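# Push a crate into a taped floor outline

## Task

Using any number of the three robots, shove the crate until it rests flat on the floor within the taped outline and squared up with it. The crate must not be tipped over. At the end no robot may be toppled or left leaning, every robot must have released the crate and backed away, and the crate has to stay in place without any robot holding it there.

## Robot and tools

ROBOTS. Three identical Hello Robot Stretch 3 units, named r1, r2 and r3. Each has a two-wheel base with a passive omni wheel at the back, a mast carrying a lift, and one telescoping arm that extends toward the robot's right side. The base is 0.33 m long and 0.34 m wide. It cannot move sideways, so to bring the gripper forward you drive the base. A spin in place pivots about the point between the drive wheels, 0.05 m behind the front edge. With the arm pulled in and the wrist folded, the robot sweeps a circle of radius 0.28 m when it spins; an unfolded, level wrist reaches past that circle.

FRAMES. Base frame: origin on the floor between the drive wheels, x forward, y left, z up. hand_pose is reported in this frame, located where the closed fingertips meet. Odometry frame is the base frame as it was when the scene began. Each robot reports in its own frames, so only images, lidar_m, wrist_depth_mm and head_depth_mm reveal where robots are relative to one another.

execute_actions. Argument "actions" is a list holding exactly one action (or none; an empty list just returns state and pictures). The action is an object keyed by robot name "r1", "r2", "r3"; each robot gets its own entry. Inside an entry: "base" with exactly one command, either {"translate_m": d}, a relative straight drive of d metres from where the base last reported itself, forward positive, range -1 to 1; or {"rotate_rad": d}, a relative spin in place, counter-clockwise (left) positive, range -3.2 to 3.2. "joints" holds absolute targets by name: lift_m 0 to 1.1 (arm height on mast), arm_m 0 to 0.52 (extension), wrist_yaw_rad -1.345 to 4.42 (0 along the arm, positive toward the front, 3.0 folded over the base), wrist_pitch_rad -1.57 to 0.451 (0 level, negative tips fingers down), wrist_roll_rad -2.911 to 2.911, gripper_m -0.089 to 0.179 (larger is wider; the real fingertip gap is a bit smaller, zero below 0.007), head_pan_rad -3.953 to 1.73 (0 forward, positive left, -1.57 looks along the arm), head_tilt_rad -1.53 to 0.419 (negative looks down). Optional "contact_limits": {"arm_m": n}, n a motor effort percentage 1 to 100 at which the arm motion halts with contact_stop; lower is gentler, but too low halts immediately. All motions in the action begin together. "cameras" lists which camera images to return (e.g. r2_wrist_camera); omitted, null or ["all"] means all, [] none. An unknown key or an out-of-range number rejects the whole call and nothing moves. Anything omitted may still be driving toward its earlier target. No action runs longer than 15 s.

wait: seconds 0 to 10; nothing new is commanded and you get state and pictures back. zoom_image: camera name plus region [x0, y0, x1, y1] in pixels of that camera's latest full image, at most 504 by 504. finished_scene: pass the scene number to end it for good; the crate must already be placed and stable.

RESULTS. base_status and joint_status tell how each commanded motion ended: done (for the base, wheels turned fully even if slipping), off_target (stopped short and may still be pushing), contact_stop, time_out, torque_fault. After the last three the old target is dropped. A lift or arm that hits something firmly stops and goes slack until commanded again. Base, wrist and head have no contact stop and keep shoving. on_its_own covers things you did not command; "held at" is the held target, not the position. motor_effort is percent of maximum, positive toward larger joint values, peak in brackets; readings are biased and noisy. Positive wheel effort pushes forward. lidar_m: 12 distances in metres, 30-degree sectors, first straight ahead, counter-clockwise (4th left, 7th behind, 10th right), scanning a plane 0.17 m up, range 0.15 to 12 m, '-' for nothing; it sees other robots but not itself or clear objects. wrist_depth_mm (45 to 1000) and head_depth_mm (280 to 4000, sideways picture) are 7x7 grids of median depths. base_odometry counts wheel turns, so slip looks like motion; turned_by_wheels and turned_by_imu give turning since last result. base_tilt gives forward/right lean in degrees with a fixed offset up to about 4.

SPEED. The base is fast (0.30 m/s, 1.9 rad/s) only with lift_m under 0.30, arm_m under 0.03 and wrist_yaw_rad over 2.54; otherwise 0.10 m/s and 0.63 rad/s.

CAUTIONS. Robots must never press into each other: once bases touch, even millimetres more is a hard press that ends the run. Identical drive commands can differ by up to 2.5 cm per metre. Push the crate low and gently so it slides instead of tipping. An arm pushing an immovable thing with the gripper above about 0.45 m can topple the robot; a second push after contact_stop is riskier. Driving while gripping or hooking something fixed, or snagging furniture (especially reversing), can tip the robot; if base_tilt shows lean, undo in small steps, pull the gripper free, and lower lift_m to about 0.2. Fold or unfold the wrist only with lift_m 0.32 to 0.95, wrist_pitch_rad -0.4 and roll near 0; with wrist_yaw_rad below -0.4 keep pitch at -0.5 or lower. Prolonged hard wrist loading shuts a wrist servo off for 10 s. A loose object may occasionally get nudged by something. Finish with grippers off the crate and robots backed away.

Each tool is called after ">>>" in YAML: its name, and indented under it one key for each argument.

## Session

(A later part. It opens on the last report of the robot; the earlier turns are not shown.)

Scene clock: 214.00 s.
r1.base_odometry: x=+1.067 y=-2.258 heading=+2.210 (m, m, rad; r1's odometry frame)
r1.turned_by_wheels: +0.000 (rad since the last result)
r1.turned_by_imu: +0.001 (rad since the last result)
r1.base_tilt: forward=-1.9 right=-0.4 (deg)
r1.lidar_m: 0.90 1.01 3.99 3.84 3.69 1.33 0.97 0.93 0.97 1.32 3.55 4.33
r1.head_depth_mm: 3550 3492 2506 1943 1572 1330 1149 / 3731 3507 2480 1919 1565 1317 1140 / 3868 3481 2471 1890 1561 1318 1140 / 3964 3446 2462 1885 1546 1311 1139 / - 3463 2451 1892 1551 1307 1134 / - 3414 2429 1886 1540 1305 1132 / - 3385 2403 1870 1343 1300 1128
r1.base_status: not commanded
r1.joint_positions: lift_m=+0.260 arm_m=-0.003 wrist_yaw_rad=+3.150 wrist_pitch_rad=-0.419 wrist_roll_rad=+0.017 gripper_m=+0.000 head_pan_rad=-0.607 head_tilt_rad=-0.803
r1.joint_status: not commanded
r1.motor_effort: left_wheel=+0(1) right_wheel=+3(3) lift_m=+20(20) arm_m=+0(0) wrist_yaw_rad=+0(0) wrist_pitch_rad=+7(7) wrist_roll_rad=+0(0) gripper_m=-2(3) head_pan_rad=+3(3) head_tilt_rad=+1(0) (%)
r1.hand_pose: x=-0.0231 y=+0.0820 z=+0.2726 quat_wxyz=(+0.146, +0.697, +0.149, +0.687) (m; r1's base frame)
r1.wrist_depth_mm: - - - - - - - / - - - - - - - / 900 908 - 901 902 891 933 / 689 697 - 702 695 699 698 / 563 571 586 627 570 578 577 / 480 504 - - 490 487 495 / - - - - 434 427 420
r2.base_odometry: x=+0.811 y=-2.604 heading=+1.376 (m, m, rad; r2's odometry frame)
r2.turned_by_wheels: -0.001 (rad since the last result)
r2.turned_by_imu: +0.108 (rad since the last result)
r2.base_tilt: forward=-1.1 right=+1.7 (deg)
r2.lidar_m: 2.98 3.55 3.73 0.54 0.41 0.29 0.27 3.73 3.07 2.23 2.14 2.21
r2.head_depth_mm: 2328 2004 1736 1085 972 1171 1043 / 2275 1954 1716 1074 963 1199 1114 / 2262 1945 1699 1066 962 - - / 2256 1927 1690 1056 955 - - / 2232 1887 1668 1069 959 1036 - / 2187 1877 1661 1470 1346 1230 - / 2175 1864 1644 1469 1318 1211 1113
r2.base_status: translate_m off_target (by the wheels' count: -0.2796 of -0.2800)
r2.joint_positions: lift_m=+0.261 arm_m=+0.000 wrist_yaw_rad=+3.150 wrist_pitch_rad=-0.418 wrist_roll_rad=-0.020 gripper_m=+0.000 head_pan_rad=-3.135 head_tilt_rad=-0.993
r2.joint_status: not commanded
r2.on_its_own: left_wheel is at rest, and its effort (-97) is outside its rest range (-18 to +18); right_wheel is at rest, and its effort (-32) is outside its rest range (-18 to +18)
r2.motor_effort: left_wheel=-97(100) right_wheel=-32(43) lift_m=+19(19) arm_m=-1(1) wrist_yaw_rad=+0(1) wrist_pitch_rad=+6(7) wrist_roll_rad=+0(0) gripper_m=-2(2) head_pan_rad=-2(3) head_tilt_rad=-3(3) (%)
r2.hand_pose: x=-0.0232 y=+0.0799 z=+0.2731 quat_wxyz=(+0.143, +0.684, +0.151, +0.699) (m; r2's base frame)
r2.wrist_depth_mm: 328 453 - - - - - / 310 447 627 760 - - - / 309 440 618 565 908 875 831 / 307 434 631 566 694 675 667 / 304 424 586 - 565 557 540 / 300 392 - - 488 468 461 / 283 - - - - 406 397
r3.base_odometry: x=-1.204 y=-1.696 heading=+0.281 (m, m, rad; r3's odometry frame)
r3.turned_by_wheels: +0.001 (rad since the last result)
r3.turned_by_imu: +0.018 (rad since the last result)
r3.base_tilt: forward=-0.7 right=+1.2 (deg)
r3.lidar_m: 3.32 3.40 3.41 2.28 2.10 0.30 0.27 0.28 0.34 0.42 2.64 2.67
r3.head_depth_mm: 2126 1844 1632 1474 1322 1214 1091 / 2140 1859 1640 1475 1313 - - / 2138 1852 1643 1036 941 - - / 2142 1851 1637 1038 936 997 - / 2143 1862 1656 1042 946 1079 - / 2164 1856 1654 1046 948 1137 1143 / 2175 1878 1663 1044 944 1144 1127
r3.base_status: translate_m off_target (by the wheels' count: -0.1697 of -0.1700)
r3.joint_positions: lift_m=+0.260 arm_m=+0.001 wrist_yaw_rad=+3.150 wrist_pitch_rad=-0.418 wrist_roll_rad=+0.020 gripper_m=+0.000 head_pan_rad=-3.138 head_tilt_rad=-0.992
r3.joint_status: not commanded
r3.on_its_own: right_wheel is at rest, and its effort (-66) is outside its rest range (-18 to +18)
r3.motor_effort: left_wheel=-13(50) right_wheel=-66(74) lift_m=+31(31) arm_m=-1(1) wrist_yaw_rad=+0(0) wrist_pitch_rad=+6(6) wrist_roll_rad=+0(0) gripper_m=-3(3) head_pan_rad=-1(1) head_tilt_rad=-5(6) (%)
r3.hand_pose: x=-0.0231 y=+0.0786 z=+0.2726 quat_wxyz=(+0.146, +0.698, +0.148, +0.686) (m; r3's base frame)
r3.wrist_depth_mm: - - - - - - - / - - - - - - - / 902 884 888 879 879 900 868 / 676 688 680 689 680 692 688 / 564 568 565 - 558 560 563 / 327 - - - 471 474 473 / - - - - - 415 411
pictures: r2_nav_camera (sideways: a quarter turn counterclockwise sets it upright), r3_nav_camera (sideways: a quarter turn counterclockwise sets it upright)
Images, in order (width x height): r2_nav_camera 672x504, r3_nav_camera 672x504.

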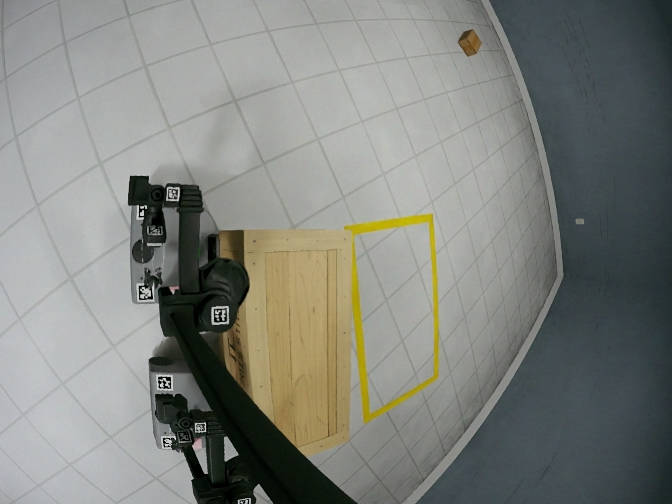

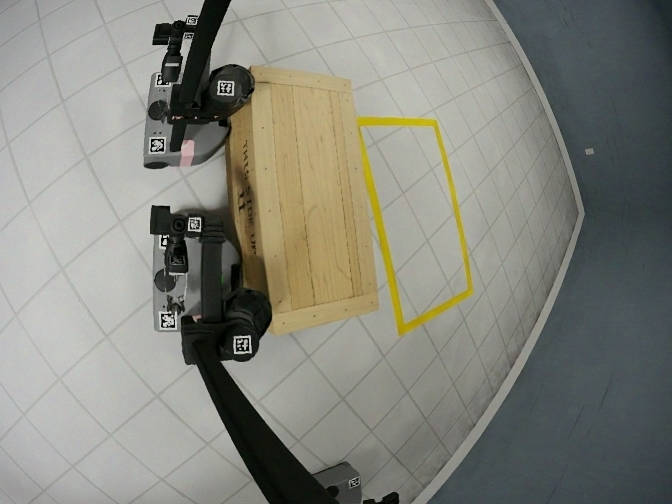

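>>> execute_actions:
  actions:
    - {"r2":{"base":{"translate_m":0.01}},"r3":{"base":{"translate_m":0.3}}}
  cameras: []

>>> execute_actions:
  actions:
    - {"r3":{"base":{"rotate_rad":0.35}}}
  cameras: []

>>> execute_actions:
  actions:
    - {"r3":{"base":{"translate_m":-0.27}}}
  cameras: []

>>> execute_actions:
  actions:
    - {"r3":{"base":{"rotate_rad":-0.22}}}
  cameras: ["r3_nav_camera","r2_nav_camera"]

Scene clock: 233.97 s.
r1.base_odometry: x=+1.067 y=-2.258 heading=+2.210 (m, m, rad; r1's odometry frame)
r1.turned_by_wheels: +0.000 (rad since the last result)
r1.turned_by_imu: +0.001 (rad since the last result)
r1.base_tilt: forward=-2.1 right=-0.4 (deg)
r1.lidar_m: 0.90 1.20 4.01 3.87 3.69 1.33 0.97 0.93 0.97 1.31 3.57 4.34
r1.head_depth_mm: 3478 3537 2513 1937 1574 1326 1145 / 3620 3526 2501 1918 1580 1322 1142 / 3863 3470 2463 1928 1564 1319 1139 / - 3461 2443 1908 1557 1316 1134 / - 3424 2423 1886 1543 1304 1133 / - 3352 2390 1870 1549 1304 1125 / - 3357 2410 1861 1354 1294 1131
r1.base_status: not commanded
r1.joint_positions: lift_m=+0.260 arm_m=-0.003 wrist_yaw_rad=+3.150 wrist_pitch_rad=-0.419 wrist_roll_rad=+0.017 gripper_m=+0.000 head_pan_rad=-0.607 head_tilt_rad=-0.803
r1.joint_status: not commanded
r1.motor_effort: left_wheel=+0(0) right_wheel=+3(3) lift_m=+20(20) arm_m=+0(0) wrist_yaw_rad=+0(0) wrist_pitch_rad=+7(7) wrist_roll_rad=+0(0) gripper_m=-3(3) head_pan_rad=+2(3) head_tilt_rad=+1(2) (%)
r1.hand_pose: x=-0.0231 y=+0.0820 z=+0.2726 quat_wxyz=(+0.146, +0.697, +0.149, +0.687) (m; r1's base frame)
r1.wrist_depth_mm: - - - - - - - / - - - - - - - / 875 904 - 918 903 911 891 / 699 694 - 697 701 706 698 / 573 565 575 626 582 572 565 / 489 500 - - 491 485 493 / - - - - 421 425 427
r2.base_odometry: x=+0.813 y=-2.594 heading=+1.376 (m, m, rad; r2's odometry frame)
r2.turned_by_wheels: +0.000 (rad since the last result)
r2.turned_by_imu: -0.001 (rad since the last result)
r2.base_tilt: forward=-1.2 right=+1.9 (deg)
r2.lidar_m: 2.98 3.54 0.57 1.74 0.42 0.30 0.28 3.73 3.04 2.22 2.13 2.21
r2.head_depth_mm: 2347 1974 1739 1083 974 1216 1125 / 2317 1971 1710 1069 963 1211 1108 / 2272 1948 1701 1062 961 - - / 2231 1927 1694 1052 953 - - / 2213 1905 1672 1062 954 1082 - / 2187 1867 1655 1477 1332 1230 - / 2138 1885 1639 1464 1333 1208 1114
r2.base_status: done
r2.joint_positions: lift_m=+0.261 arm_m=+0.000 wrist_yaw_rad=+3.150 wrist_pitch_rad=-0.418 wrist_roll_rad=-0.020 gripper_m=+0.000 head_pan_rad=-3.135 head_tilt_rad=-0.993
r2.joint_status: not commanded
r2.motor_effort: left_wheel=+0(82) right_wheel=+0(28) lift_m=+19(19) arm_m=-1(1) wrist_yaw_rad=+0(0) wrist_pitch_rad=+7(7) wrist_roll_rad=+0(0) gripper_m=-2(2) head_pan_rad=-2(2) head_tilt_rad=-3(3) (%)
r2.hand_pose: x=-0.0232 y=+0.0799 z=+0.2731 quat_wxyz=(+0.143, +0.684, +0.151, +0.699) (m; r2's base frame)
r2.wrist_depth_mm: 335 467 - - - 612 - / 323 457 651 - 731 - - / 320 456 709 902 543 530 850 / 319 449 696 696 542 508 667 / 314 442 603 - 574 538 542 / 312 407 - - 492 474 459 / 293 - - - - 407 399
r3.base_odometry: x=-0.916 y=-1.613 heading=+0.281 (m, m, rad; r3's odometry frame)
r3.turned_by_wheels: +0.000 (rad since the last result)
r3.turned_by_imu: +0.000 (rad since the last result)
r3.base_tilt: forward=-0.7 right=+1.2 (deg)
r3.lidar_m: 3.13 3.11 3.71 2.47 1.32 2.30 0.57 0.57 0.50 2.66 2.47 2.50
r3.head_depth_mm: 2133 1829 1623 1473 1319 1215 1097 / 2126 1841 1634 1452 1331 - - / 2144 1853 1154 1115 1329 - - / 2131 1865 1158 1095 1324 1268 - / 2153 1865 1166 1095 1313 1243 - / 2166 1874 1158 1097 1319 1235 1143 / 2148 1899 1167 1077 1298 1189 1130
r3.base_status: done
r3.joint_positions: lift_m=+0.260 arm_m=+0.001 wrist_yaw_rad=+3.150 wrist_pitch_rad=-0.418 wrist_roll_rad=+0.020 gripper_m=+0.000 head_pan_rad=-3.138 head_tilt_rad=-0.992
r3.joint_status: not commanded
r3.motor_effort: left_wheel=-1(8) right_wheel=+3(51) lift_m=+31(31) arm_m=-1(1) wrist_yaw_rad=+0(0) wrist_pitch_rad=+6(6) wrist_roll_rad=+0(0) gripper_m=-3(3) head_pan_rad=-2(2) head_tilt_rad=-6(5) (%)
r3.hand_pose: x=-0.0231 y=+0.0786 z=+0.2726 quat_wxyz=(+0.146, +0.698, +0.148, +0.686) (m; r3's base frame)
r3.wrist_depth_mm: - - - - - - - / - - - - - - - / 876 894 869 876 876 870 890 / 688 683 693 689 690 694 683 / 569 556 548 - 557 555 557 / 471 - - - 479 475 473 / - - - - - 410 412
pictures: none
No camera images: the call's "cameras" was empty. Leave "cameras" out to get every camera's image.

Scene clock: 235.37 s.
r1.base_odometry: x=+1.067 y=-2.258 heading=+2.210 (m, m, rad; r1's odometry frame)
r1.turned_by_wheels: +0.000 (rad since the last result)
r1.turned_by_imu: +0.000 (rad since the last result)
r1.base_tilt: forward=-1.9 right=-0.4 (deg)
r1.lidar_m: 0.91 1.20 4.00 3.84 3.69 1.33 0.97 0.93 0.97 1.32 3.59 4.33
r1.head_depth_mm: 3534 3530 2493 1931 1568 1328 1147 / 3594 3522 2486 1931 1575 1322 1141 / 3795 3500 2470 1893 1566 1309 1139 / - 3512 2449 1905 1544 1313 1137 / - 3375 2452 1897 1565 1311 1134 / - 3391 2420 1906 1540 1303 1126 / - 3339 2413 1851 1343 1306 1128
r1.base_status: not commanded
r1.joint_positions: lift_m=+0.260 arm_m=-0.003 wrist_yaw_rad=+3.150 wrist_pitch_rad=-0.419 wrist_roll_rad=+0.017 gripper_m=+0.000 head_pan_rad=-0.607 head_tilt_rad=-0.803
r1.joint_status: not commanded
r1.motor_effort: left_wheel=-1(2) right_wheel=+2(3) lift_m=+20(20) arm_m=+0(0) wrist_yaw_rad=+0(0) wrist_pitch_rad=+7(7) wrist_roll_rad=+0(0) gripper_m=-2(2) head_pan_rad=+3(3) head_tilt_rad=+2(1) (%)
r1.hand_pose: x=-0.0231 y=+0.0820 z=+0.2726 quat_wxyz=(+0.146, +0.697, +0.149, +0.687) (m; r1's base frame)
r1.wrist_depth_mm: - - - - - - - / - - - - - - - / 904 889 - 908 901 932 921 / 694 697 - 709 702 717 713 / 565 573 569 619 575 579 579 / 484 503 - - 483 482 490 / - - - - 429 424 426
r2.base_odometry: x=+0.813 y=-2.594 heading=+1.376 (m, m, rad; r2's odometry frame)
r2.turned_by_wheels: +0.000 (rad since the last result)
r2.turned_by_imu: +0.000 (rad since the last result)
r2.base_tilt: forward=-1.1 right=+1.8 (deg)
r2.lidar_m: 2.98 3.54 0.57 0.66 0.42 0.30 0.29 3.74 3.05 2.22 2.13 2.22
r2.head_depth_mm: 2338 1982 1736 1081 972 1215 1125 / 2285 1963 1729 1069 966 1215 1115 / 2235 1953 1705 1066 957 - - / 2255 1937 1697 1060 955 - - / 2203 1897 1665 1065 958 1082 - / 2183 1878 1656 1484 1335 1229 - / 2155 1870 1642 1471 1326 1213 1110
r2.base_status: not commanded
r2.joint_positions: lift_m=+0.261 arm_m=+0.000 wrist_yaw_rad=+3.150 wrist_pitch_rad=-0.418 wrist_roll_rad=-0.020 gripper_m=+0.000 head_pan_rad=-3.135 head_tilt_rad=-0.993
r2.joint_status: not commanded
r2.motor_effort: left_wheel=+0(0) right_wheel=+0(0) lift_m=+19(19) arm_m=-1(1) wrist_yaw_rad=+0(0) wrist_pitch_rad=+7(7) wrist_roll_rad=+0(0) gripper_m=-2(1) head_pan_rad=-2(2) head_tilt_rad=-2(3) (%)
r2.hand_pose: x=-0.0232 y=+0.0799 z=+0.2731 quat_wxyz=(+0.143, +0.684, +0.151, +0.699) (m; r2's base frame)
r2.wrist_depth_mm: 339 470 - - - - - / 321 462 658 - 712 - - / 320 463 705 901 545 517 856 / 316 449 693 685 484 481 640 / 315 437 612 - 537 535 540 / 310 411 - - 494 475 459 / 294 - - - - 410 398
r3.base_odometry: x=-0.916 y=-1.613 heading=+0.630 (m, m, rad; r3's odometry frame)
r3.turned_by_wheels: +0.350 (rad since the last result)
r3.turned_by_imu: +0.343 (rad since the last result)
r3.base_tilt: forward=-0.7 right=+1.3 (deg)
r3.lidar_m: 3.12 4.43 2.69 2.28 1.32 0.57 0.57 0.50 0.57 2.47 2.46 2.80
r3.head_depth_mm: 2132 1845 1151 1053 1292 1224 1090 / 2133 1850 1152 1068 1299 - - / 2115 1861 1149 1078 1330 - - / 2141 1836 1158 1132 1330 1265 - / 2164 1869 1159 1191 1335 1249 - / 2142 1880 1163 1228 1224 1224 1144 / 2164 1864 1166 875 1148 1230 1127
r3.base_status: done
r3.joint_positions: lift_m=+0.260 arm_m=+0.001 wrist_yaw_rad=+3.150 wrist_pitch_rad=-0.418 wrist_roll_rad=+0.020 gripper_m=+0.000 head_pan_rad=-3.138 head_tilt_rad=-0.992
r3.joint_status: not commanded
r3.motor_effort: left_wheel=-1(8) right_wheel=+5(12) lift_m=+30(31) arm_m=+0(1) wrist_yaw_rad=+0(0) wrist_pitch_rad=+6(6) wrist_roll_rad=+0(0) gripper_m=-3(2) head_pan_rad=-2(2) head_tilt_rad=-6(6) (%)
r3.hand_pose: x=-0.0231 y=+0.0786 z=+0.2726 quat_wxyz=(+0.146, +0.698, +0.148, +0.686) (m; r3's base frame)
r3.wrist_depth_mm: - - - - - - - / - - - - - - - / 876 914 885 883 872 870 888 / 689 681 675 680 679 683 692 / 537 549 560 - 559 574 568 / 474 - - - 474 474 477 / - - - - - 409 415
pictures: none
No camera images: the call's "cameras" was empty. Leave "cameras" out to get every camera's image.

Scene clock: 237.93 s.
r1.base_odometry: x=+1.067 y=-2.258 heading=+2.210 (m, m, rad; r1's odometry frame)
r1.turned_by_wheels: +0.000 (rad since the last result)
r1.turned_by_imu: +0.001 (rad since the last result)
r1.base_tilt: forward=-2.0 right=-0.4 (deg)
r1.lidar_m: 0.90 1.12 4.01 3.88 3.69 1.33 0.97 0.93 0.97 1.33 3.58 4.33
r1.head_depth_mm: 3556 3601 2498 1941 1573 1326 1149 / 3726 3428 2462 1933 1570 1331 1147 / 3836 3483 2483 1895 1556 1322 1143 / - 3447 2471 1898 1544 1312 1134 / - 3359 2446 1880 1549 1309 1138 / - 3369 2402 1884 1549 1311 1129 / - 3314 2400 1874 1344 1294 1121
r1.base_status: not commanded
r1.joint_positions: lift_m=+0.260 arm_m=-0.003 wrist_yaw_rad=+3.150 wrist_pitch_rad=-0.419 wrist_roll_rad=+0.017 gripper_m=+0.000 head_pan_rad=-0.607 head_tilt_rad=-0.803
r1.joint_status: not commanded
r1.motor_effort: left_wheel=-1(1) right_wheel=+2(3) lift_m=+20(20) arm_m=+0(0) wrist_yaw_rad=+1(1) wrist_pitch_rad=+7(7) wrist_roll_rad=+0(0) gripper_m=-3(2) head_pan_rad=+3(3) head_tilt_rad=+1(1) (%)
r1.hand_pose: x=-0.0231 y=+0.0820 z=+0.2726 quat_wxyz=(+0.146, +0.697, +0.149, +0.687) (m; r1's base frame)
r1.wrist_depth_mm: - - - - - - - / - - - - - - - / 880 883 - 916 903 889 923 / 699 682 - 697 713 700 710 / 578 571 575 607 580 577 577 / 480 503 - - 482 487 482 / - - - - 430 422 417
r2.base_odometry: x=+0.813 y=-2.594 heading=+1.376 (m, m, rad; r2's odometry frame)
r2.turned_by_wheels: +0.000 (rad since the last result)
r2.turned_by_imu: -0.001 (rad since the last result)
r2.base_tilt: forward=-1.2 right=+1.7 (deg)
r2.lidar_m: 2.98 3.53 3.71 0.45 0.42 0.30 0.28 3.73 3.04 2.22 2.14 2.21
r2.head_depth_mm: 2304 1980 1730 1086 973 1116 966 / 2323 1960 1715 1075 968 1203 1045 / 2291 1948 1698 1068 957 - - / 2235 1912 1687 1062 950 - - / 2227 1899 1666 1065 961 1083 - / 2191 1885 1647 1475 1340 1242 - / 2173 1864 1636 1474 1324 1214 1114
r2.base_status: not commanded
r2.joint_positions: lift_m=+0.261 arm_m=+0.000 wrist_yaw_rad=+3.150 wrist_pitch_rad=-0.418 wrist_roll_rad=-0.020 gripper_m=+0.000 head_pan_rad=-3.135 head_tilt_rad=-0.993
r2.joint_status: not commanded
r2.motor_effort: left_wheel=+0(0) right_wheel=+0(0) lift_m=+19(19) arm_m=-1(1) wrist_yaw_rad=+0(0) wrist_pitch_rad=+7(7) wrist_roll_rad=+0(0) gripper_m=-2(2) head_pan_rad=-2(3) head_tilt_rad=-3(4) (%)
r2.hand_pose: x=-0.0232 y=+0.0799 z=+0.2731 quat_wxyz=(+0.143, +0.684, +0.151, +0.699) (m; r2's base frame)
r2.wrist_depth_mm: 334 466 - 492 - - - / 325 460 655 693 - - - / 320 454 640 546 894 888 844 / 319 452 493 436 462 685 665 / 314 437 567 - 541 553 542 / 309 410 - - 488 469 455 / 295 - - - - 408 400
r3.base_odometry: x=-1.134 y=-1.772 heading=+0.630 (m, m, rad; r3's odometry frame)
r3.turned_by_wheels: +0.000 (rad since the last result)
r3.turned_by_imu: -0.001 (rad since the last result)
r3.base_tilt: forward=-0.7 right=+1.3 (deg)
r3.lidar_m: 3.38 4.67 2.57 1.24 0.37 0.31 0.31 0.34 0.33 0.45 2.55 2.88
r3.head_depth_mm: 2119 1828 1630 1033 935 1110 1094 / 2122 1845 1637 1034 936 - - / 2148 1859 1639 1033 946 - - / 2162 1868 1644 1037 963 1207 - / 2158 1864 1652 1041 979 1238 - / 2149 1875 1653 1041 999 1172 1126 / 2174 1894 1654 1043 974 997 1068
r3.base_status: done
r3.joint_positions: lift_m=+0.260 arm_m=+0.001 wrist_yaw_rad=+3.150 wrist_pitch_rad=-0.418 wrist_roll_rad=+0.020 gripper_m=+0.000 head_pan_rad=-3.138 head_tilt_rad=-0.992
r3.joint_status: not commanded
r3.motor_effort: left_wheel=-1(9) right_wheel=+4(9) lift_m=+31(31) arm_m=-1(1) wrist_yaw_rad=+0(0) wrist_pitch_rad=+6(6) wrist_roll_rad=+0(0) gripper_m=-3(3) head_pan_rad=-2(2) head_tilt_rad=-5(6) (%)
r3.hand_pose: x=-0.0231 y=+0.0786 z=+0.2726 quat_wxyz=(+0.146, +0.698, +0.148, +0.686) (m; r3's base frame)
r3.wrist_depth_mm: 281 362 - - - - - / 288 370 - - - - - / 294 383 876 876 899 895 878 / 301 395 697 692 676 696 679 / 305 412 554 - 559 572 566 / 308 - - - 477 467 479 / - - - - - 414 414
pictures: none
No camera images: the call's "cameras" was empty. Leave "cameras" out to get every camera's image.

Scene clock: 238.93 s.
r1.base_odometry: x=+1.067 y=-2.258 heading=+2.210 (m, m, rad; r1's odometry frame)
r1.turned_by_wheels: +0.000 (rad since the last result)
r1.turned_by_imu: +0.000 (rad since the last result)
r1.base_tilt: forward=-1.9 right=-0.4 (deg)
r1.lidar_m: 0.91 1.11 4.00 3.86 3.69 1.32 0.97 0.93 0.96 1.32 3.58 4.31
r1.head_depth_mm: 3447 3561 2517 1909 1568 1328 1146 / 3742 3569 2467 1937 1556 1320 1144 / 3909 3398 2445 1920 1558 1317 1138 / 3917 3455 2441 1886 1545 1311 1137 / - 3391 2429 1891 1541 1302 1130 / - 3376 2431 1875 1537 1303 1130 / - 3349 2408 1873 1345 1298 1127
r1.base_status: not commanded
r1.joint_positions: lift_m=+0.260 arm_m=-0.003 wrist_yaw_rad=+3.150 wrist_pitch_rad=-0.419 wrist_roll_rad=+0.017 gripper_m=+0.000 head_pan_rad=-0.607 head_tilt_rad=-0.803
r1.joint_status: not commanded
r1.motor_effort: left_wheel=-1(1) right_wheel=+2(3) lift_m=+20(20) arm_m=+0(1) wrist_yaw_rad=+1(1) wrist_pitch_rad=+7(7) wrist_roll_rad=+0(0) gripper_m=-3(2) head_pan_rad=+3(3) head_tilt_rad=+1(1) (%)
r1.hand_pose: x=-0.0231 y=+0.0820 z=+0.2726 quat_wxyz=(+0.146, +0.697, +0.149, +0.687) (m; r1's base frame)
r1.wrist_depth_mm: - - - - - - - / - - - - - - - / 875 879 - 901 887 919 924 / 695 692 - 697 708 711 705 / 567 561 570 626 575 583 574 / 484 495 - - 488 482 495 / - - - - 426 424 423
r2.base_odometry: x=+0.813 y=-2.594 heading=+1.376 (m, m, rad; r2's odometry frame)
r2.turned_by_wheels: +0.000 (rad since the last result)
r2.turned_by_imu: +0.000 (rad since the last result)
r2.base_tilt: forward=-1.1 right=+1.7 (deg)
r2.lidar_m: 2.99 3.55 3.73 0.45 0.42 0.30 0.28 3.73 3.05 2.21 2.13 2.21
r2.head_depth_mm: 2321 1986 1740 1079 971 1097 973 / 2333 1943 1721 1071 963 1212 1092 / 2261 1941 1708 1065 963 - - / 2249 1921 1692 1059 950 - - / 2220 1903 1673 1066 957 1080 - / 2192 1891 1659 1472 1335 1228 - / 2161 1882 1641 1461 1326 1209 1114
r2.base_status: not commanded
r2.joint_positions: lift_m=+0.261 arm_m=+0.000 wrist_yaw_rad=+3.150 wrist_pitch_rad=-0.418 wrist_roll_rad=-0.020 gripper_m=+0.000 head_pan_rad=-3.135 head_tilt_rad=-0.993
r2.joint_status: not commanded
r2.motor_effort: left_wheel=+0(0) right_wheel=+0(0) lift_m=+19(19) arm_m=-1(1) wrist_yaw_rad=+0(1) wrist_pitch_rad=+7(7) wrist_roll_rad=+0(0) gripper_m=-3(2) head_pan_rad=-2(2) head_tilt_rad=-3(3) (%)
r2.hand_pose: x=-0.0232 y=+0.0799 z=+0.2731 quat_wxyz=(+0.143, +0.684, +0.151, +0.699) (m; r2's base frame)
r2.wrist_depth_mm: 334 463 - 401 - - - / 323 463 646 - - - - / 319 456 699 555 910 892 857 / 315 453 493 445 671 691 657 / 313 440 565 - 569 559 545 / 311 411 - - 490 468 458 / 294 - - - - 405 396
r3.base_odometry: x=-1.134 y=-1.772 heading=+0.410 (m, m, rad; r3's odometry frame)
r3.turned_by_wheels: -0.220 (rad since the last result)
r3.turned_by_imu: -0.216 (rad since the last result)
r3.base_tilt: forward=-0.7 right=+1.2 (deg)
r3.lidar_m: 3.39 3.40 3.07 2.28 1.27 0.32 0.31 0.32 0.34 0.33 2.54 2.64
r3.head_depth_mm: 2097 1839 1631 1405 962 1203 1091 / 2128 1849 1630 1036 949 - - / 2131 1856 1640 1033 948 - - / 2159 1849 1640 1037 954 1115 - / 2104 1877 1653 1041 958 1215 - / 2154 1882 1648 1044 958 1212 1134 / 2155 1863 1661 1047 964 1080 1001
r3.base_status: done
r3.joint_positions: lift_m=+0.260 arm_m=+0.001 wrist_yaw_rad=+3.150 wrist_pitch_rad=-0.418 wrist_roll_rad=+0.020 gripper_m=+0.000 head_pan_rad=-3.138 head_tilt_rad=-0.992
r3.joint_status: not commanded
r3.motor_effort: left_wheel=+2(8) right_wheel=-2(9) lift_m=+31(30) arm_m=+0(1) wrist_yaw_rad=+0(0) wrist_pitch_rad=+6(6) wrist_roll_rad=+0(0) gripper_m=-3(3) head_pan_rad=-1(2) head_tilt_rad=-6(5) (%)
r3.hand_pose: x=-0.0231 y=+0.0786 z=+0.2726 quat_wxyz=(+0.146, +0.698, +0.148, +0.686) (m; r3's base frame)
r3.wrist_depth_mm: - - - - - - - / 335 - - - - - - / 337 870 890 865 871 885 899 / 336 690 678 685 688 679 692 / 340 502 558 - 566 559 566 / 332 - - - 478 473 479 / - - - - - 413 412
pictures: r2_nav_camera (sideways: a quarter turn counterclockwise sets it upright), r3_nav_camera (sideways: a quarter turn counterclockwise sets it upright)
Images, in order (width x height): r2_nav_camera 672x504, r3_nav_camera 672x504.

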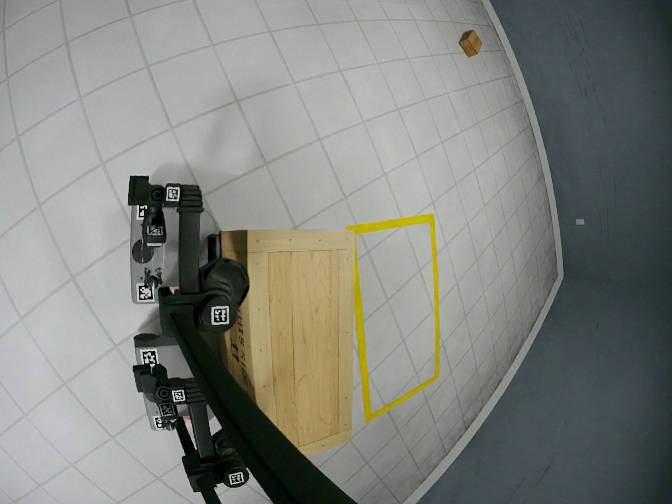

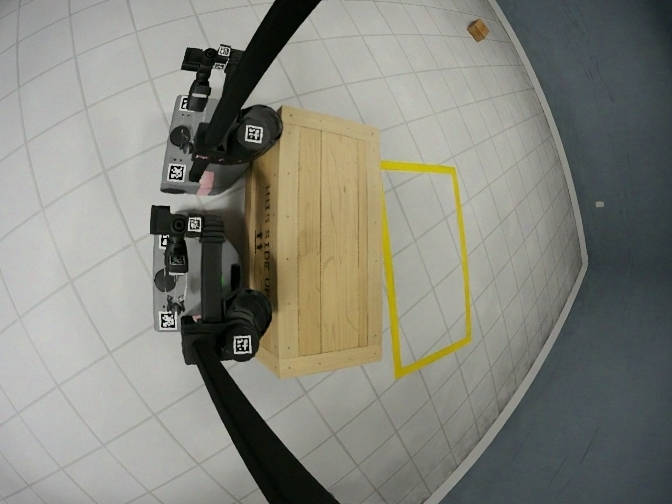

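>>> execute_actions:
  actions:
    - {"r2":{"base":{"translate_m":-0.21}},"r3":{"base":{"translate_m":-0.22}}}
  cameras: ["r3_nav_camera","r2_nav_camera"]

Scene clock: 243.67 s.
r1.base_odometry: x=+1.067 y=-2.258 heading=+2.210 (m, m, rad; r1's odometry frame)
r1.turned_by_wheels: +0.000 (rad since the last result)
r1.turned_by_imu: +0.001 (rad since the last result)
r1.base_tilt: forward=-2.0 right=-0.4 (deg)
r1.lidar_m: 0.91 1.06 4.01 3.87 3.69 1.32 0.97 0.93 0.97 1.32 3.58 0.96
r1.head_depth_mm: 3522 3512 2512 1927 1569 1326 1152 / 3729 3515 2507 1909 1566 1325 1142 / 3763 3457 2481 1934 1565 1319 1138 / - 3411 2468 1906 1550 1309 1137 / - 3403 2424 1882 1541 1308 1134 / - 3417 2422 1869 1462 1303 1122 / - 3341 2383 1316 1336 1299 1127
r1.base_status: not commanded
r1.joint_positions: lift_m=+0.260 arm_m=-0.003 wrist_yaw_rad=+3.150 wrist_pitch_rad=-0.419 wrist_roll_rad=+0.017 gripper_m=+0.000 head_pan_rad=-0.607 head_tilt_rad=-0.803
r1.joint_status: not commanded
r1.motor_effort: left_wheel=+0(2) right_wheel=+3(3) lift_m=+20(20) arm_m=+0(0) wrist_yaw_rad=+0(1) wrist_pitch_rad=+7(7) wrist_roll_rad=+0(0) gripper_m=-2(3) head_pan_rad=+3(3) head_tilt_rad=+0(1) (%)
r1.hand_pose: x=-0.0231 y=+0.0820 z=+0.2726 quat_wxyz=(+0.146, +0.697, +0.149, +0.687) (m; r1's base frame)
r1.wrist_depth_mm: - - - - - - - / - - - - - - - / 887 893 - 900 921 912 897 / 691 693 - 699 700 695 707 / 570 561 573 625 576 572 571 / 484 500 - - 484 489 489 / - - - - 423 426 426
r2.base_odometry: x=+0.772 y=-2.800 heading=+1.375 (m, m, rad; r2's odometry frame)
r2.turned_by_wheels: -0.001 (rad since the last result)
r2.turned_by_imu: +0.051 (rad since the last result)
r2.base_tilt: forward=-1.2 right=+1.8 (deg)
r2.lidar_m: 3.26 3.68 3.42 0.44 0.40 0.29 0.28 3.60 3.00 2.27 2.21 2.32
r2.head_depth_mm: 2344 1985 1728 1081 976 1086 781 / 2295 1960 1720 1077 965 1125 1071 / 2289 1946 1698 1066 962 - - / 2245 1924 1683 1054 952 - - / 2216 1905 1672 1078 960 1045 - / 2187 1893 1661 1488 1327 1231 - / 2165 1879 1638 1470 1320 1207 1115
r2.base_status: translate_m off_target (by the wheels' count: -0.2098 of -0.2100)
r2.joint_positions: lift_m=+0.261 arm_m=+0.000 wrist_yaw_rad=+3.150 wrist_pitch_rad=-0.418 wrist_roll_rad=-0.020 gripper_m=+0.000 head_pan_rad=-3.135 head_tilt_rad=-0.993
r2.joint_status: not commanded
r2.on_its_own: left_wheel is at rest, and its effort (-64) is outside its rest range (-18 to +18)
r2.motor_effort: left_wheel=-64(100) right_wheel=-10(43) lift_m=+19(19) arm_m=-1(1) wrist_yaw_rad=+0(2) wrist_pitch_rad=+7(7) wrist_roll_rad=+0(0) gripper_m=-2(3) head_pan_rad=-2(3) head_tilt_rad=-3(3) (%)
r2.hand_pose: x=-0.0232 y=+0.0799 z=+0.2732 quat_wxyz=(+0.142, +0.684, +0.151, +0.699) (m; r2's base frame)
r2.wrist_depth_mm: 320 433 - 373 - - - / 304 424 594 - - - - / 301 419 628 554 944 873 851 / 297 416 490 444 672 683 660 / 297 415 555 - 567 556 547 / 296 386 - - 497 465 457 / 282 - - - - 407 400
r3.base_odometry: x=-1.335 y=-1.860 heading=+0.410 (m, m, rad; r3's odometry frame)
r3.turned_by_wheels: +0.000 (rad since the last result)
r3.turned_by_imu: +0.031 (rad since the last result)
r3.base_tilt: forward=-0.7 right=+1.3 (deg)
r3.lidar_m: 3.58 4.86 2.86 1.18 1.20 0.29 0.28 0.29 0.39 0.33 2.64 2.76
r3.head_depth_mm: 2106 1835 1630 1401 942 1196 1093 / 2118 1837 1641 1033 937 - - / 2122 1847 1651 1035 943 - - / 2131 1853 1638 1034 942 995 - / 2144 1863 1638 1039 943 1156 - / 2165 1878 1655 1043 948 1198 1141 / 2154 1874 1651 1045 946 1073 1011
r3.base_status: translate_m off_target (by the wheels' count: -0.2196 of -0.2200)
r3.joint_positions: lift_m=+0.260 arm_m=+0.001 wrist_yaw_rad=+3.150 wrist_pitch_rad=-0.418 wrist_roll_rad=+0.020 gripper_m=+0.000 head_pan_rad=-3.138 head_tilt_rad=-0.993
r3.joint_status: not commanded
r3.on_its_own: left_wheel is at rest, and its effort (-54) is outside its rest range (-18 to +18); right_wheel is at rest, and its effort (-70) is outside its rest range (-18 to +18)
r3.motor_effort: left_wheel=-54(86) right_wheel=-70(87) lift_m=+30(32) arm_m=-1(1) wrist_yaw_rad=+0(2) wrist_pitch_rad=+6(6) wrist_roll_rad=+0(0) gripper_m=-3(2) head_pan_rad=-1(1) head_tilt_rad=-5(6) (%)
r3.hand_pose: x=-0.0232 y=+0.0786 z=+0.2727 quat_wxyz=(+0.145, +0.698, +0.148, +0.686) (m; r3's base frame)
r3.wrist_depth_mm: 294 - - - - - - / 301 - - - - - - / 301 823 887 883 883 897 895 / 306 634 685 687 697 695 685 / 302 434 569 - 562 557 566 / 297 - - - 477 466 479 / - - - - - 412 419
pictures: r2_nav_camera (sideways: a quarter turn counterclockwise sets it upright), r3_nav_camera (sideways: a quarter turn counterclockwise sets it upright)
Images, in order (width x height): r2_nav_camera 672x504, r3_nav_camera 672x504.

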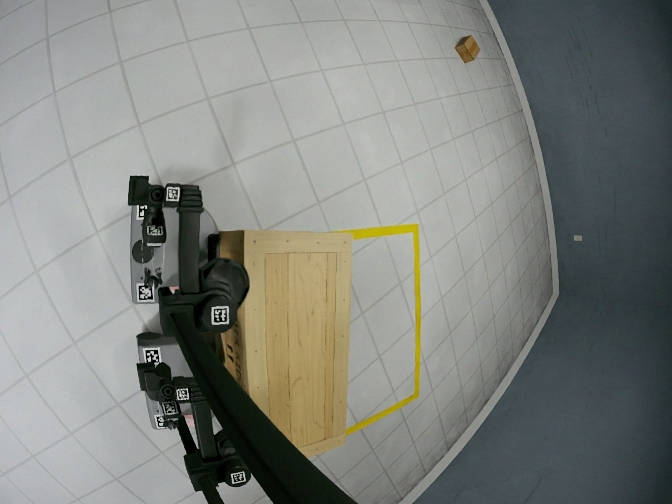

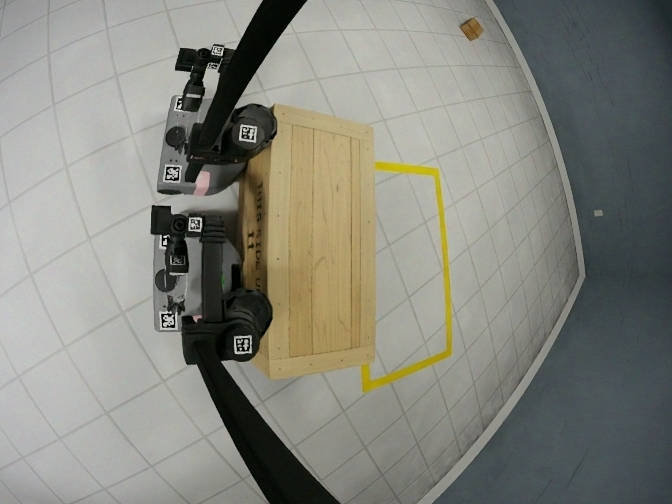

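>>> execute_actions:
  actions:
    - {"r2":{"base":{"rotate_rad":-0.09}},"r3":{"base":{"rotate_rad":-0.09}}}
  cameras: []

>>> execute_actions:
  actions:
    - {"r2":{"base":{"translate_m":-0.24}},"r3":{"base":{"translate_m":-0.21}}}
  cameras: ["r3_nav_camera","r2_nav_camera"]

Scene clock: 249.50 s.
r1.base_odometry: x=+1.067 y=-2.258 heading=+2.210 (m, m, rad; r1's odometry frame)
r1.turned_by_wheels: +0.000 (rad since the last result)
r1.turned_by_imu: +0.001 (rad since the last result)
r1.base_tilt: forward=-2.0 right=-0.5 (deg)
r1.lidar_m: 0.91 1.06 3.99 3.85 3.67 1.33 0.97 0.93 0.97 1.32 3.56 0.96
r1.head_depth_mm: 3507 3523 2520 1916 1567 1328 1148 / 3709 3492 2483 1926 1554 1319 1146 / 3804 3465 2479 1894 1563 1321 1139 / 3930 3476 2434 1898 1553 1316 1134 / - 3403 2413 1881 1546 1305 1130 / - 3360 2438 1882 1464 1293 1131 / - 3366 2409 1326 1335 1286 1122
r1.base_status: not commanded
r1.joint_positions: lift_m=+0.260 arm_m=-0.003 wrist_yaw_rad=+3.150 wrist_pitch_rad=-0.419 wrist_roll_rad=+0.017 gripper_m=+0.000 head_pan_rad=-0.607 head_tilt_rad=-0.803
r1.joint_status: not commanded
r1.motor_effort: left_wheel=+0(1) right_wheel=+3(3) lift_m=+20(20) arm_m=+0(1) wrist_yaw_rad=-1(1) wrist_pitch_rad=+7(7) wrist_roll_rad=+0(0) gripper_m=-2(3) head_pan_rad=+2(3) head_tilt_rad=+2(2) (%)
r1.hand_pose: x=-0.0231 y=+0.0820 z=+0.2726 quat_wxyz=(+0.146, +0.697, +0.149, +0.687) (m; r1's base frame)
r1.wrist_depth_mm: - - - - - - - / - - - - - - - / 902 898 - 914 908 930 911 / 692 683 - 710 690 689 708 / 571 576 575 615 581 580 582 / 482 499 - - 491 489 485 / - - - - 428 421 423
r2.base_odometry: x=+0.772 y=-2.800 heading=+1.285 (m, m, rad; r2's odometry frame)
r2.turned_by_wheels: -0.090 (rad since the last result)
r2.turned_by_imu: -0.091 (rad since the last result)
r2.base_tilt: forward=-1.2 right=+1.8 (deg)
r2.lidar_m: 2.99 3.69 3.76 0.44 0.44 0.30 0.27 0.28 3.31 2.33 2.21 2.27
r2.head_depth_mm: 2342 1978 1743 1086 973 1100 755 / 2318 1969 1726 1077 966 1157 1071 / 2258 1937 1699 1068 959 - - / 2238 1924 1683 1055 952 - - / 2215 1903 1677 1049 945 1025 - / 2189 1896 1650 1484 1318 1235 - / 2191 1869 1638 1479 1324 1206 1107
r2.base_status: done
r2.joint_positions: lift_m=+0.261 arm_m=+0.000 wrist_yaw_rad=+3.150 wrist_pitch_rad=-0.418 wrist_roll_rad=-0.020 gripper_m=+0.000 head_pan_rad=-3.135 head_tilt_rad=-0.993
r2.joint_status: not commanded
r2.motor_effort: left_wheel=+2(45) right_wheel=-1(26) lift_m=+19(19) arm_m=-1(1) wrist_yaw_rad=+0(0) wrist_pitch_rad=+7(7) wrist_roll_rad=+0(0) gripper_m=-3(2) head_pan_rad=-2(3) head_tilt_rad=-3(3) (%)
r2.hand_pose: x=-0.0232 y=+0.0799 z=+0.2732 quat_wxyz=(+0.142, +0.684, +0.151, +0.699) (m; r2's base frame)
r2.wrist_depth_mm: 344 510 - - - - - / 335 495 732 - - - - / 330 483 631 557 923 884 846 / 325 472 464 451 709 673 671 / 319 460 504 - 575 559 549 / 311 422 - - 497 470 462 / 292 - - - - 404 398
r3.base_odometry: x=-1.335 y=-1.860 heading=+0.320 (m, m, rad; r3's odometry frame)
r3.turned_by_wheels: -0.090 (rad since the last result)
r3.turned_by_imu: -0.088 (rad since the last result)
r3.base_tilt: forward=-0.7 right=+1.3 (deg)
r3.lidar_m: 3.54 3.60 3.13 1.24 1.18 0.30 0.28 0.28 0.36 0.32 2.65 2.70
r3.head_depth_mm: 2133 1836 1630 1448 1285 1212 1097 / 2119 1844 1635 1028 936 - - / 2137 1848 1649 1038 936 - - / 2130 1857 1640 1036 940 990 - / 2133 1853 1645 1039 941 1111 - / 2147 1878 1657 1044 941 1173 1145 / 2162 1874 1648 1046 945 1066 1004
r3.base_status: done
r3.joint_positions: lift_m=+0.260 arm_m=+0.001 wrist_yaw_rad=+3.150 wrist_pitch_rad=-0.418 wrist_roll_rad=+0.020 gripper_m=+0.000 head_pan_rad=-3.138 head_tilt_rad=-0.993
r3.joint_status: not commanded
r3.motor_effort: left_wheel=+2(39) right_wheel=-2(71) lift_m=+30(30) arm_m=-1(1) wrist_yaw_rad=+0(1) wrist_pitch_rad=+6(6) wrist_roll_rad=+0(0) gripper_m=-3(3) head_pan_rad=-2(2) head_tilt_rad=-5(4) (%)
r3.hand_pose: x=-0.0232 y=+0.0786 z=+0.2727 quat_wxyz=(+0.145, +0.698, +0.148, +0.686) (m; r3's base frame)
r3.wrist_depth_mm: - - - - - - - / - - - - - - - / 322 867 865 877 888 885 875 / 323 670 685 690 694 681 692 / 318 541 546 - 565 560 559 / 313 - - - 473 476 477 / - - - - - 409 416
pictures: none
No camera images: the call's "cameras" was empty. Leave "cameras" out to get every camera's image.

Scene clock: 252.43 s.
r1.base_odometry: x=+1.067 y=-2.258 heading=+2.210 (m, m, rad; r1's odometry frame)
r1.turned_by_wheels: +0.000 (rad since the last result)
r1.turned_by_imu: +0.001 (rad since the last result)
r1.base_tilt: forward=-1.9 right=-0.4 (deg)
r1.lidar_m: 0.94 3.84 4.00 3.87 3.70 1.33 0.97 0.93 0.97 1.32 3.57 0.97
r1.head_depth_mm: 3464 3521 2487 1917 1575 1333 1139 / 3635 3462 2467 1923 1556 1317 1143 / 3844 3407 2473 1926 1566 1315 1139 / - 3464 2449 1901 1541 1319 1140 / - 3444 2436 1736 1514 1315 1136 / - 3342 2421 1362 1449 1306 1132 / - 3336 1687 1313 1426 1302 1126
r1.base_status: not commanded
r1.joint_positions: lift_m=+0.260 arm_m=-0.003 wrist_yaw_rad=+3.150 wrist_pitch_rad=-0.419 wrist_roll_rad=+0.017 gripper_m=+0.000 head_pan_rad=-0.607 head_tilt_rad=-0.803
r1.joint_status: not commanded
r1.motor_effort: left_wheel=-1(1) right_wheel=+3(2) lift_m=+20(20) arm_m=+0(0) wrist_yaw_rad=+0(0) wrist_pitch_rad=+7(7) wrist_roll_rad=+0(0) gripper_m=-2(2) head_pan_rad=+3(3) head_tilt_rad=+0(1) (%)
r1.hand_pose: x=-0.0231 y=+0.0820 z=+0.2726 quat_wxyz=(+0.146, +0.697, +0.149, +0.687) (m; r1's base frame)
r1.wrist_depth_mm: - - - - - - - / - - - - - - - / 901 883 - 874 912 905 913 / 698 703 - 701 702 715 717 / 571 581 567 621 582 570 587 / 487 498 - - 488 486 491 / - - - - 422 424 422
r2.base_odometry: x=+0.705 y=-3.030 heading=+1.285 (m, m, rad; r2's odometry frame)
r2.turned_by_wheels: -0.001 (rad since the last result)
r2.turned_by_imu: +0.080 (rad since the last result)
r2.base_tilt: forward=-1.0 right=+1.8 (deg)
r2.lidar_m: 3.40 3.89 3.29 0.44 0.38 0.28 0.28 0.29 3.20 2.40 2.33 2.43
r2.head_depth_mm: 2324 1989 1736 1083 971 1050 776 / 2285 1961 1714 1076 968 1191 1076 / 2274 1942 1710 1061 957 - - / 2235 1924 1685 1057 949 - - / 2245 1923 1683 1064 944 1054 - / 2212 1868 1668 1477 1342 1230 - / 2159 1859 1646 1464 1327 1213 1116
r2.base_status: translate_m off_target (by the wheels' count: -0.2396 of -0.2400)
r2.joint_positions: lift_m=+0.261 arm_m=+0.000 wrist_yaw_rad=+3.150 wrist_pitch_rad=-0.418 wrist_roll_rad=-0.020 gripper_m=+0.000 head_pan_rad=-3.135 head_tilt_rad=-0.993
r2.joint_status: not commanded
r2.on_its_own: left_wheel is at rest, and its effort (-91) is outside its rest range (-18 to +18); right_wheel is at rest, and its effort (-31) is outside its rest range (-18 to +18)
r2.motor_effort: left_wheel=-91(100) right_wheel=-31(45) lift_m=+19(19) arm_m=-1(1) wrist_yaw_rad=+0(1) wrist_pitch_rad=+6(7) wrist_roll_rad=+0(0) gripper_m=-2(1) head_pan_rad=-3(2) head_tilt_rad=-3(3) (%)
r2.hand_pose: x=-0.0232 y=+0.0799 z=+0.2732 quat_wxyz=(+0.142, +0.684, +0.151, +0.699) (m; r2's base frame)
r2.wrist_depth_mm: 308 408 - 368 - - - / 292 404 552 - - - - / 291 406 594 554 893 893 838 / 291 403 514 447 674 687 655 / 289 396 556 - 561 553 547 / 289 371 - - 491 467 457 / 276 - - - - 404 399
r3.base_odometry: x=-1.534 y=-1.926 heading=+0.321 (m, m, rad; r3's odometry frame)
r3.turned_by_wheels: +0.000 (rad since the last result)
r3.turned_by_imu: +0.062 (rad since the last result)
r3.base_tilt: forward=-0.7 right=+1.2 (deg)
r3.lidar_m: 3.76 5.00 2.79 1.14 2.02 0.29 0.28 0.29 0.34 0.33 2.74 2.85
r3.head_depth_mm: 2121 1837 1643 1444 1295 1209 1097 / 2149 1848 1636 1032 939 - - / 2121 1847 1642 1037 938 - - / 2146 1850 1628 1040 943 1003 - / 2148 1868 1636 1039 944 1175 - / 2167 1863 1651 1045 946 1201 1145 / 2171 1871 1654 1047 957 1072 1000
r3.base_status: done
r3.joint_positions: lift_m=+0.260 arm_m=+0.001 wrist_yaw_rad=+3.150 wrist_pitch_rad=-0.418 wrist_roll_rad=+0.020 gripper_m=+0.000 head_pan_rad=-3.138 head_tilt_rad=-0.993
r3.joint_status: not commanded
r3.on_its_own: right_wheel is at rest, and its effort (-26) is outside its rest range (-18 to +18)
r3.motor_effort: left_wheel=-6(72) right_wheel=-26(88) lift_m=+30(31) arm_m=-1(0) wrist_yaw_rad=+0(0) wrist_pitch_rad=+6(6) wrist_roll_rad=+0(0) gripper_m=-3(3) head_pan_rad=-2(2) head_tilt_rad=-5(4) (%)
r3.hand_pose: x=-0.0232 y=+0.0786 z=+0.2727 quat_wxyz=(+0.145, +0.698, +0.148, +0.686) (m; r3's base frame)
r3.wrist_depth_mm: - - - - - - - / 296 - - - - - - / 301 887 863 906 865 888 875 / 302 666 694 685 679 687 704 / 303 423 557 - 555 562 562 / 293 - - - 472 472 480 / - - - - - 410 410
pictures: r2_nav_camera (sideways: a quarter turn counterclockwise sets it upright), r3_nav_camera (sideways: a quarter turn counterclockwise sets it upright)
Images, in order (width x height): r2_nav_camera 672x504, r3_nav_camera 672x504.

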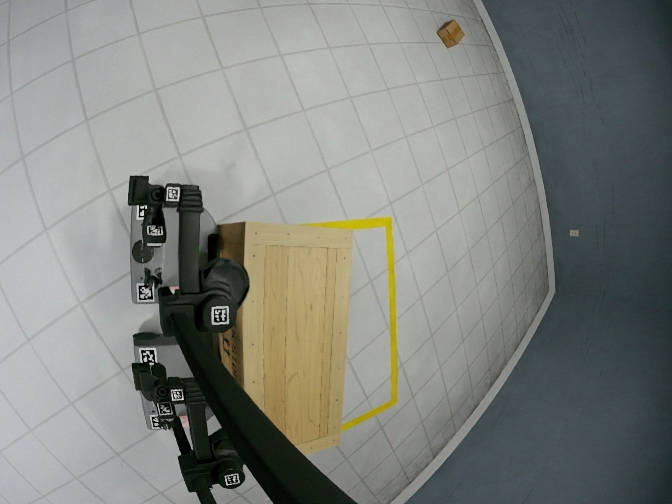

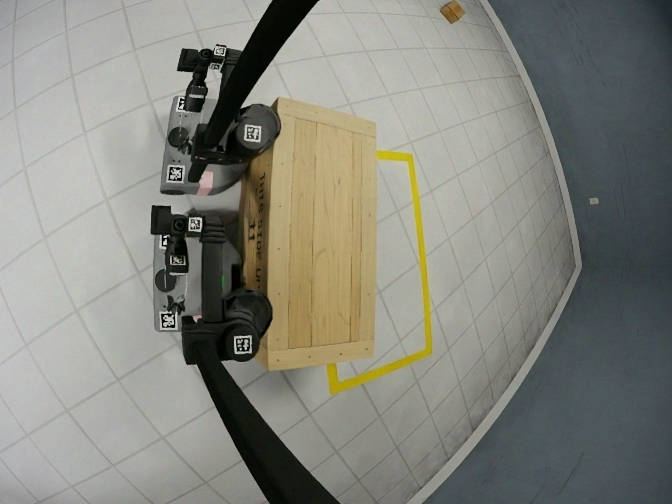

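>>> execute_actions:
  actions:
    - {"r2":{"base":{"translate_m":-0.26}},"r3":{"base":{"translate_m":-0.23}}}
  cameras: ["r3_nav_camera","r2_nav_camera","r1_nav_camera"]

Scene clock: 256.97 s.
r1.base_odometry: x=+1.067 y=-2.258 heading=+2.210 (m, m, rad; r1's odometry frame)
r1.turned_by_wheels: +0.000 (rad since the last result)
r1.turned_by_imu: +0.001 (rad since the last result)
r1.base_tilt: forward=-2.0 right=-0.4 (deg)
r1.lidar_m: 1.04 3.84 3.99 3.86 3.69 1.33 0.97 0.93 0.96 1.32 3.58 1.01
r1.head_depth_mm: 3484 3496 2514 1940 1575 1330 1149 / 3719 3453 2481 1910 1573 1314 1141 / 3891 3481 2442 1924 1566 1317 1146 / 3998 3432 2444 1560 1549 1315 1135 / - 3419 1774 1422 1533 1308 1133 / - 3364 1691 1440 1514 1304 1130 / - 3376 1758 1285 1461 1290 1120
r1.base_status: not commanded
r1.joint_positions: lift_m=+0.260 arm_m=-0.003 wrist_yaw_rad=+3.150 wrist_pitch_rad=-0.419 wrist_roll_rad=+0.017 gripper_m=+0.000 head_pan_rad=-0.607 head_tilt_rad=-0.803
r1.joint_status: not commanded
r1.motor_effort: left_wheel=-1(0) right_wheel=+3(2) lift_m=+20(20) arm_m=-1(0) wrist_yaw_rad=+0(0) wrist_pitch_rad=+7(7) wrist_roll_rad=+0(0) gripper_m=-2(2) head_pan_rad=+2(3) head_tilt_rad=+2(1) (%)
r1.hand_pose: x=-0.0231 y=+0.0820 z=+0.2726 quat_wxyz=(+0.146, +0.697, +0.149, +0.687) (m; r1's base frame)
r1.wrist_depth_mm: - - - - - - - / - - - - - - - / 906 892 - 913 899 922 894 / 723 685 - 691 708 710 717 / 573 570 568 618 573 582 575 / 482 499 - - 486 486 486 / - - - - 428 423 427
r2.base_odometry: x=+0.631 y=-3.279 heading=+1.284 (m, m, rad; r2's odometry frame)
r2.turned_by_wheels: -0.001 (rad since the last result)
r2.turned_by_imu: +0.008 (rad since the last result)
r2.base_tilt: forward=-1.2 right=+1.9 (deg)
r2.lidar_m: 3.61 4.13 3.11 0.45 0.36 0.28 0.28 0.29 3.33 2.51 2.45 2.57
r2.head_depth_mm: 2351 1989 1735 1081 976 957 979 / 2299 1957 1719 1069 971 1107 1084 / 2282 1947 1705 1066 956 - - / 2250 1924 1685 1054 952 - - / 2229 1903 1672 1078 942 1055 - / 2183 1895 1653 1473 1329 1234 - / 2173 1865 1632 1467 1327 1211 1109
r2.base_status: translate_m off_target (by the wheels' count: -0.2595 of -0.2600)
r2.joint_positions: lift_m=+0.261 arm_m=+0.000 wrist_yaw_rad=+3.150 wrist_pitch_rad=-0.418 wrist_roll_rad=-0.020 gripper_m=+0.000 head_pan_rad=-3.135 head_tilt_rad=-0.993
r2.joint_status: not commanded
r2.on_its_own: left_wheel is at rest, and its effort (-100) is outside its rest range (-18 to +18); right_wheel is at rest, and its effort (-35) is outside its rest range (-18 to +18)
r2.motor_effort: left_wheel=-100(100) right_wheel=-35(44) lift_m=+19(19) arm_m=-1(1) wrist_yaw_rad=+0(0) wrist_pitch_rad=+6(7) wrist_roll_rad=+0(0) gripper_m=-2(2) head_pan_rad=-3(3) head_tilt_rad=-3(3) (%)
r2.hand_pose: x=-0.0232 y=+0.0799 z=+0.2732 quat_wxyz=(+0.142, +0.684, +0.151, +0.699) (m; r2's base frame)
r2.wrist_depth_mm: 287 376 - - - - - / 275 371 495 - - - - / 278 377 539 560 848 890 833 / 280 380 533 450 461 681 666 / 279 380 548 - 525 554 539 / 282 357 - - 489 471 465 / 270 - - - - 406 397
r3.base_odometry: x=-1.752 y=-1.998 heading=+0.321 (m, m, rad; r3's odometry frame)
r3.turned_by_wheels: +0.000 (rad since the last result)
r3.turned_by_imu: +0.007 (rad since the last result)
r3.base_tilt: forward=-0.7 right=+1.2 (deg)
r3.lidar_m: 3.99 5.20 2.64 1.14 1.91 0.28 0.28 0.29 0.34 0.34 2.85 2.97
r3.head_depth_mm: 2112 1837 1637 1416 1295 1208 1101 / 2125 1854 1643 1035 935 - - / 2125 1851 1642 1033 938 - - / 2135 1861 1641 1035 942 1022 - / 2144 1855 1639 1041 954 1193 - / 2127 1863 1652 1040 954 1211 1138 / 2153 1868 1652 1043 960 1086 1018
r3.base_status: done
r3.joint_positions: lift_m=+0.260 arm_m=+0.001 wrist_yaw_rad=+3.150 wrist_pitch_rad=-0.418 wrist_roll_rad=+0.020 gripper_m=+0.000 head_pan_rad=-3.138 head_tilt_rad=-0.993
r3.joint_status: not commanded
r3.on_its_own: right_wheel is at rest, and its effort (-26) is outside its rest range (-18 to +18)
r3.motor_effort: left_wheel=-4(52) right_wheel=-26(86) lift_m=+30(30) arm_m=-1(1) wrist_yaw_rad=-1(1) wrist_pitch_rad=+6(6) wrist_roll_rad=+0(0) gripper_m=-3(3) head_pan_rad=-2(2) head_tilt_rad=-5(5) (%)
r3.hand_pose: x=-0.0232 y=+0.0786 z=+0.2727 quat_wxyz=(+0.145, +0.698, +0.148, +0.686) (m; r3's base frame)
r3.wrist_depth_mm: - - - - - - - / 280 - - - - - - / 282 907 869 892 900 896 898 / 291 644 676 690 696 700 700 / 294 402 558 - 568 546 565 / 295 - - - 469 478 473 / - - - - - 412 412
pictures: r1_nav_camera (sideways: a quarter turn counterclockwise sets it upright), r2_nav_camera (sideways: a quarter turn counterclockwise sets it upright), r3_nav_camera (sideways: a quarter turn counterclockwise sets it upright)
Images, in order (width x height): r1_nav_camera 672x504, r2_nav_camera 672x504, r3_nav_camera 672x504.

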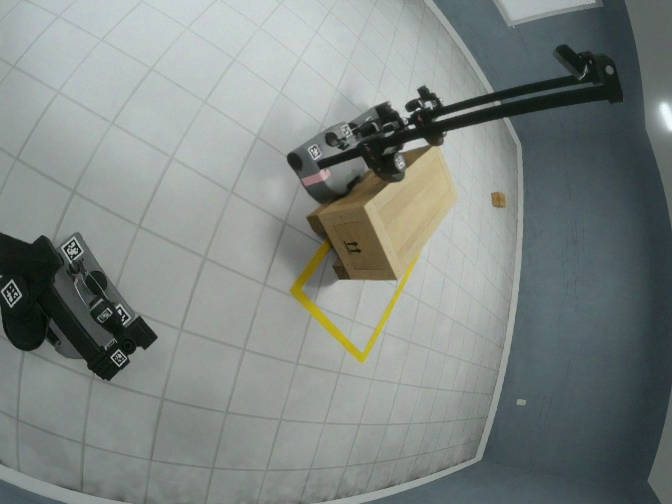

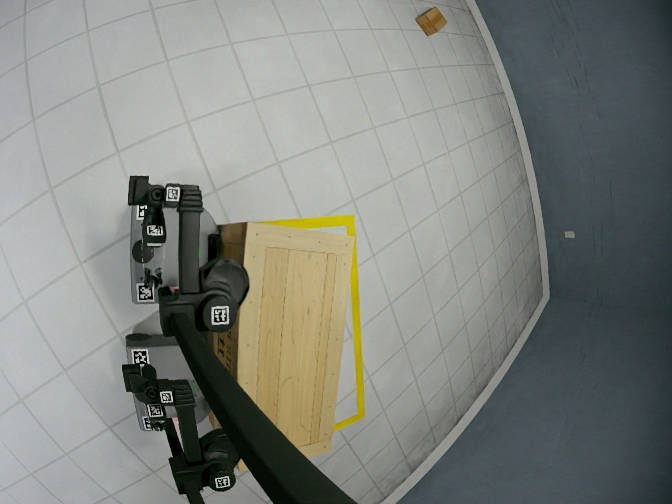

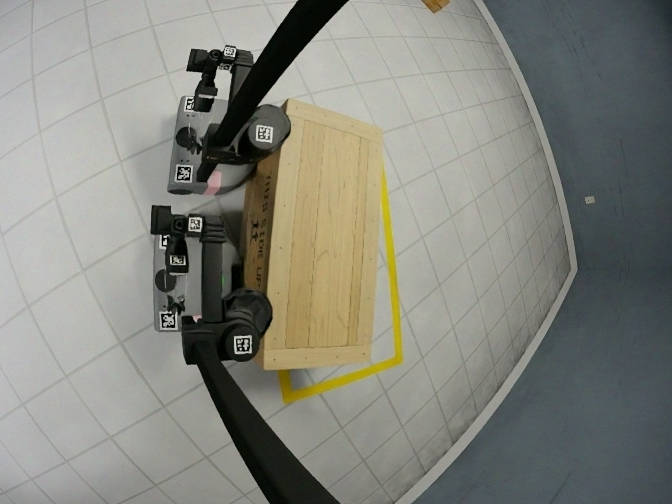

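>>> zoom_image:
  camera: "r2_nav_camera"
  region: [180, 180, 380, 300]

>>> zoom_image:
  camera: "r1_nav_camera"
  region: [260, 130, 480, 380]

Region (180, 180, 380, 300) of r2_nav_camera's 672x504 image, scaled by 2.520, with more detail than that image has; it fills the top 302 rows of this view, and the rest is white.

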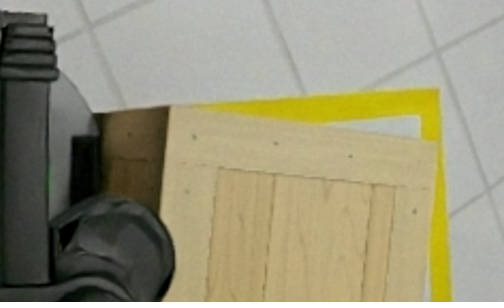

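Region (260, 130, 480, 380) of r1_nav_camera's 672x504 image, scaled by 2.016, with more detail than that image has; it fills the left 444 columns of this view, and the rest is white.

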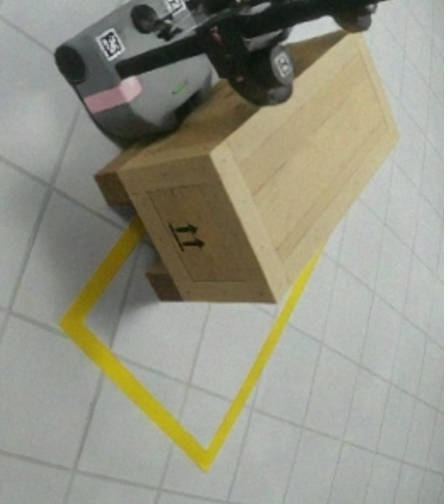

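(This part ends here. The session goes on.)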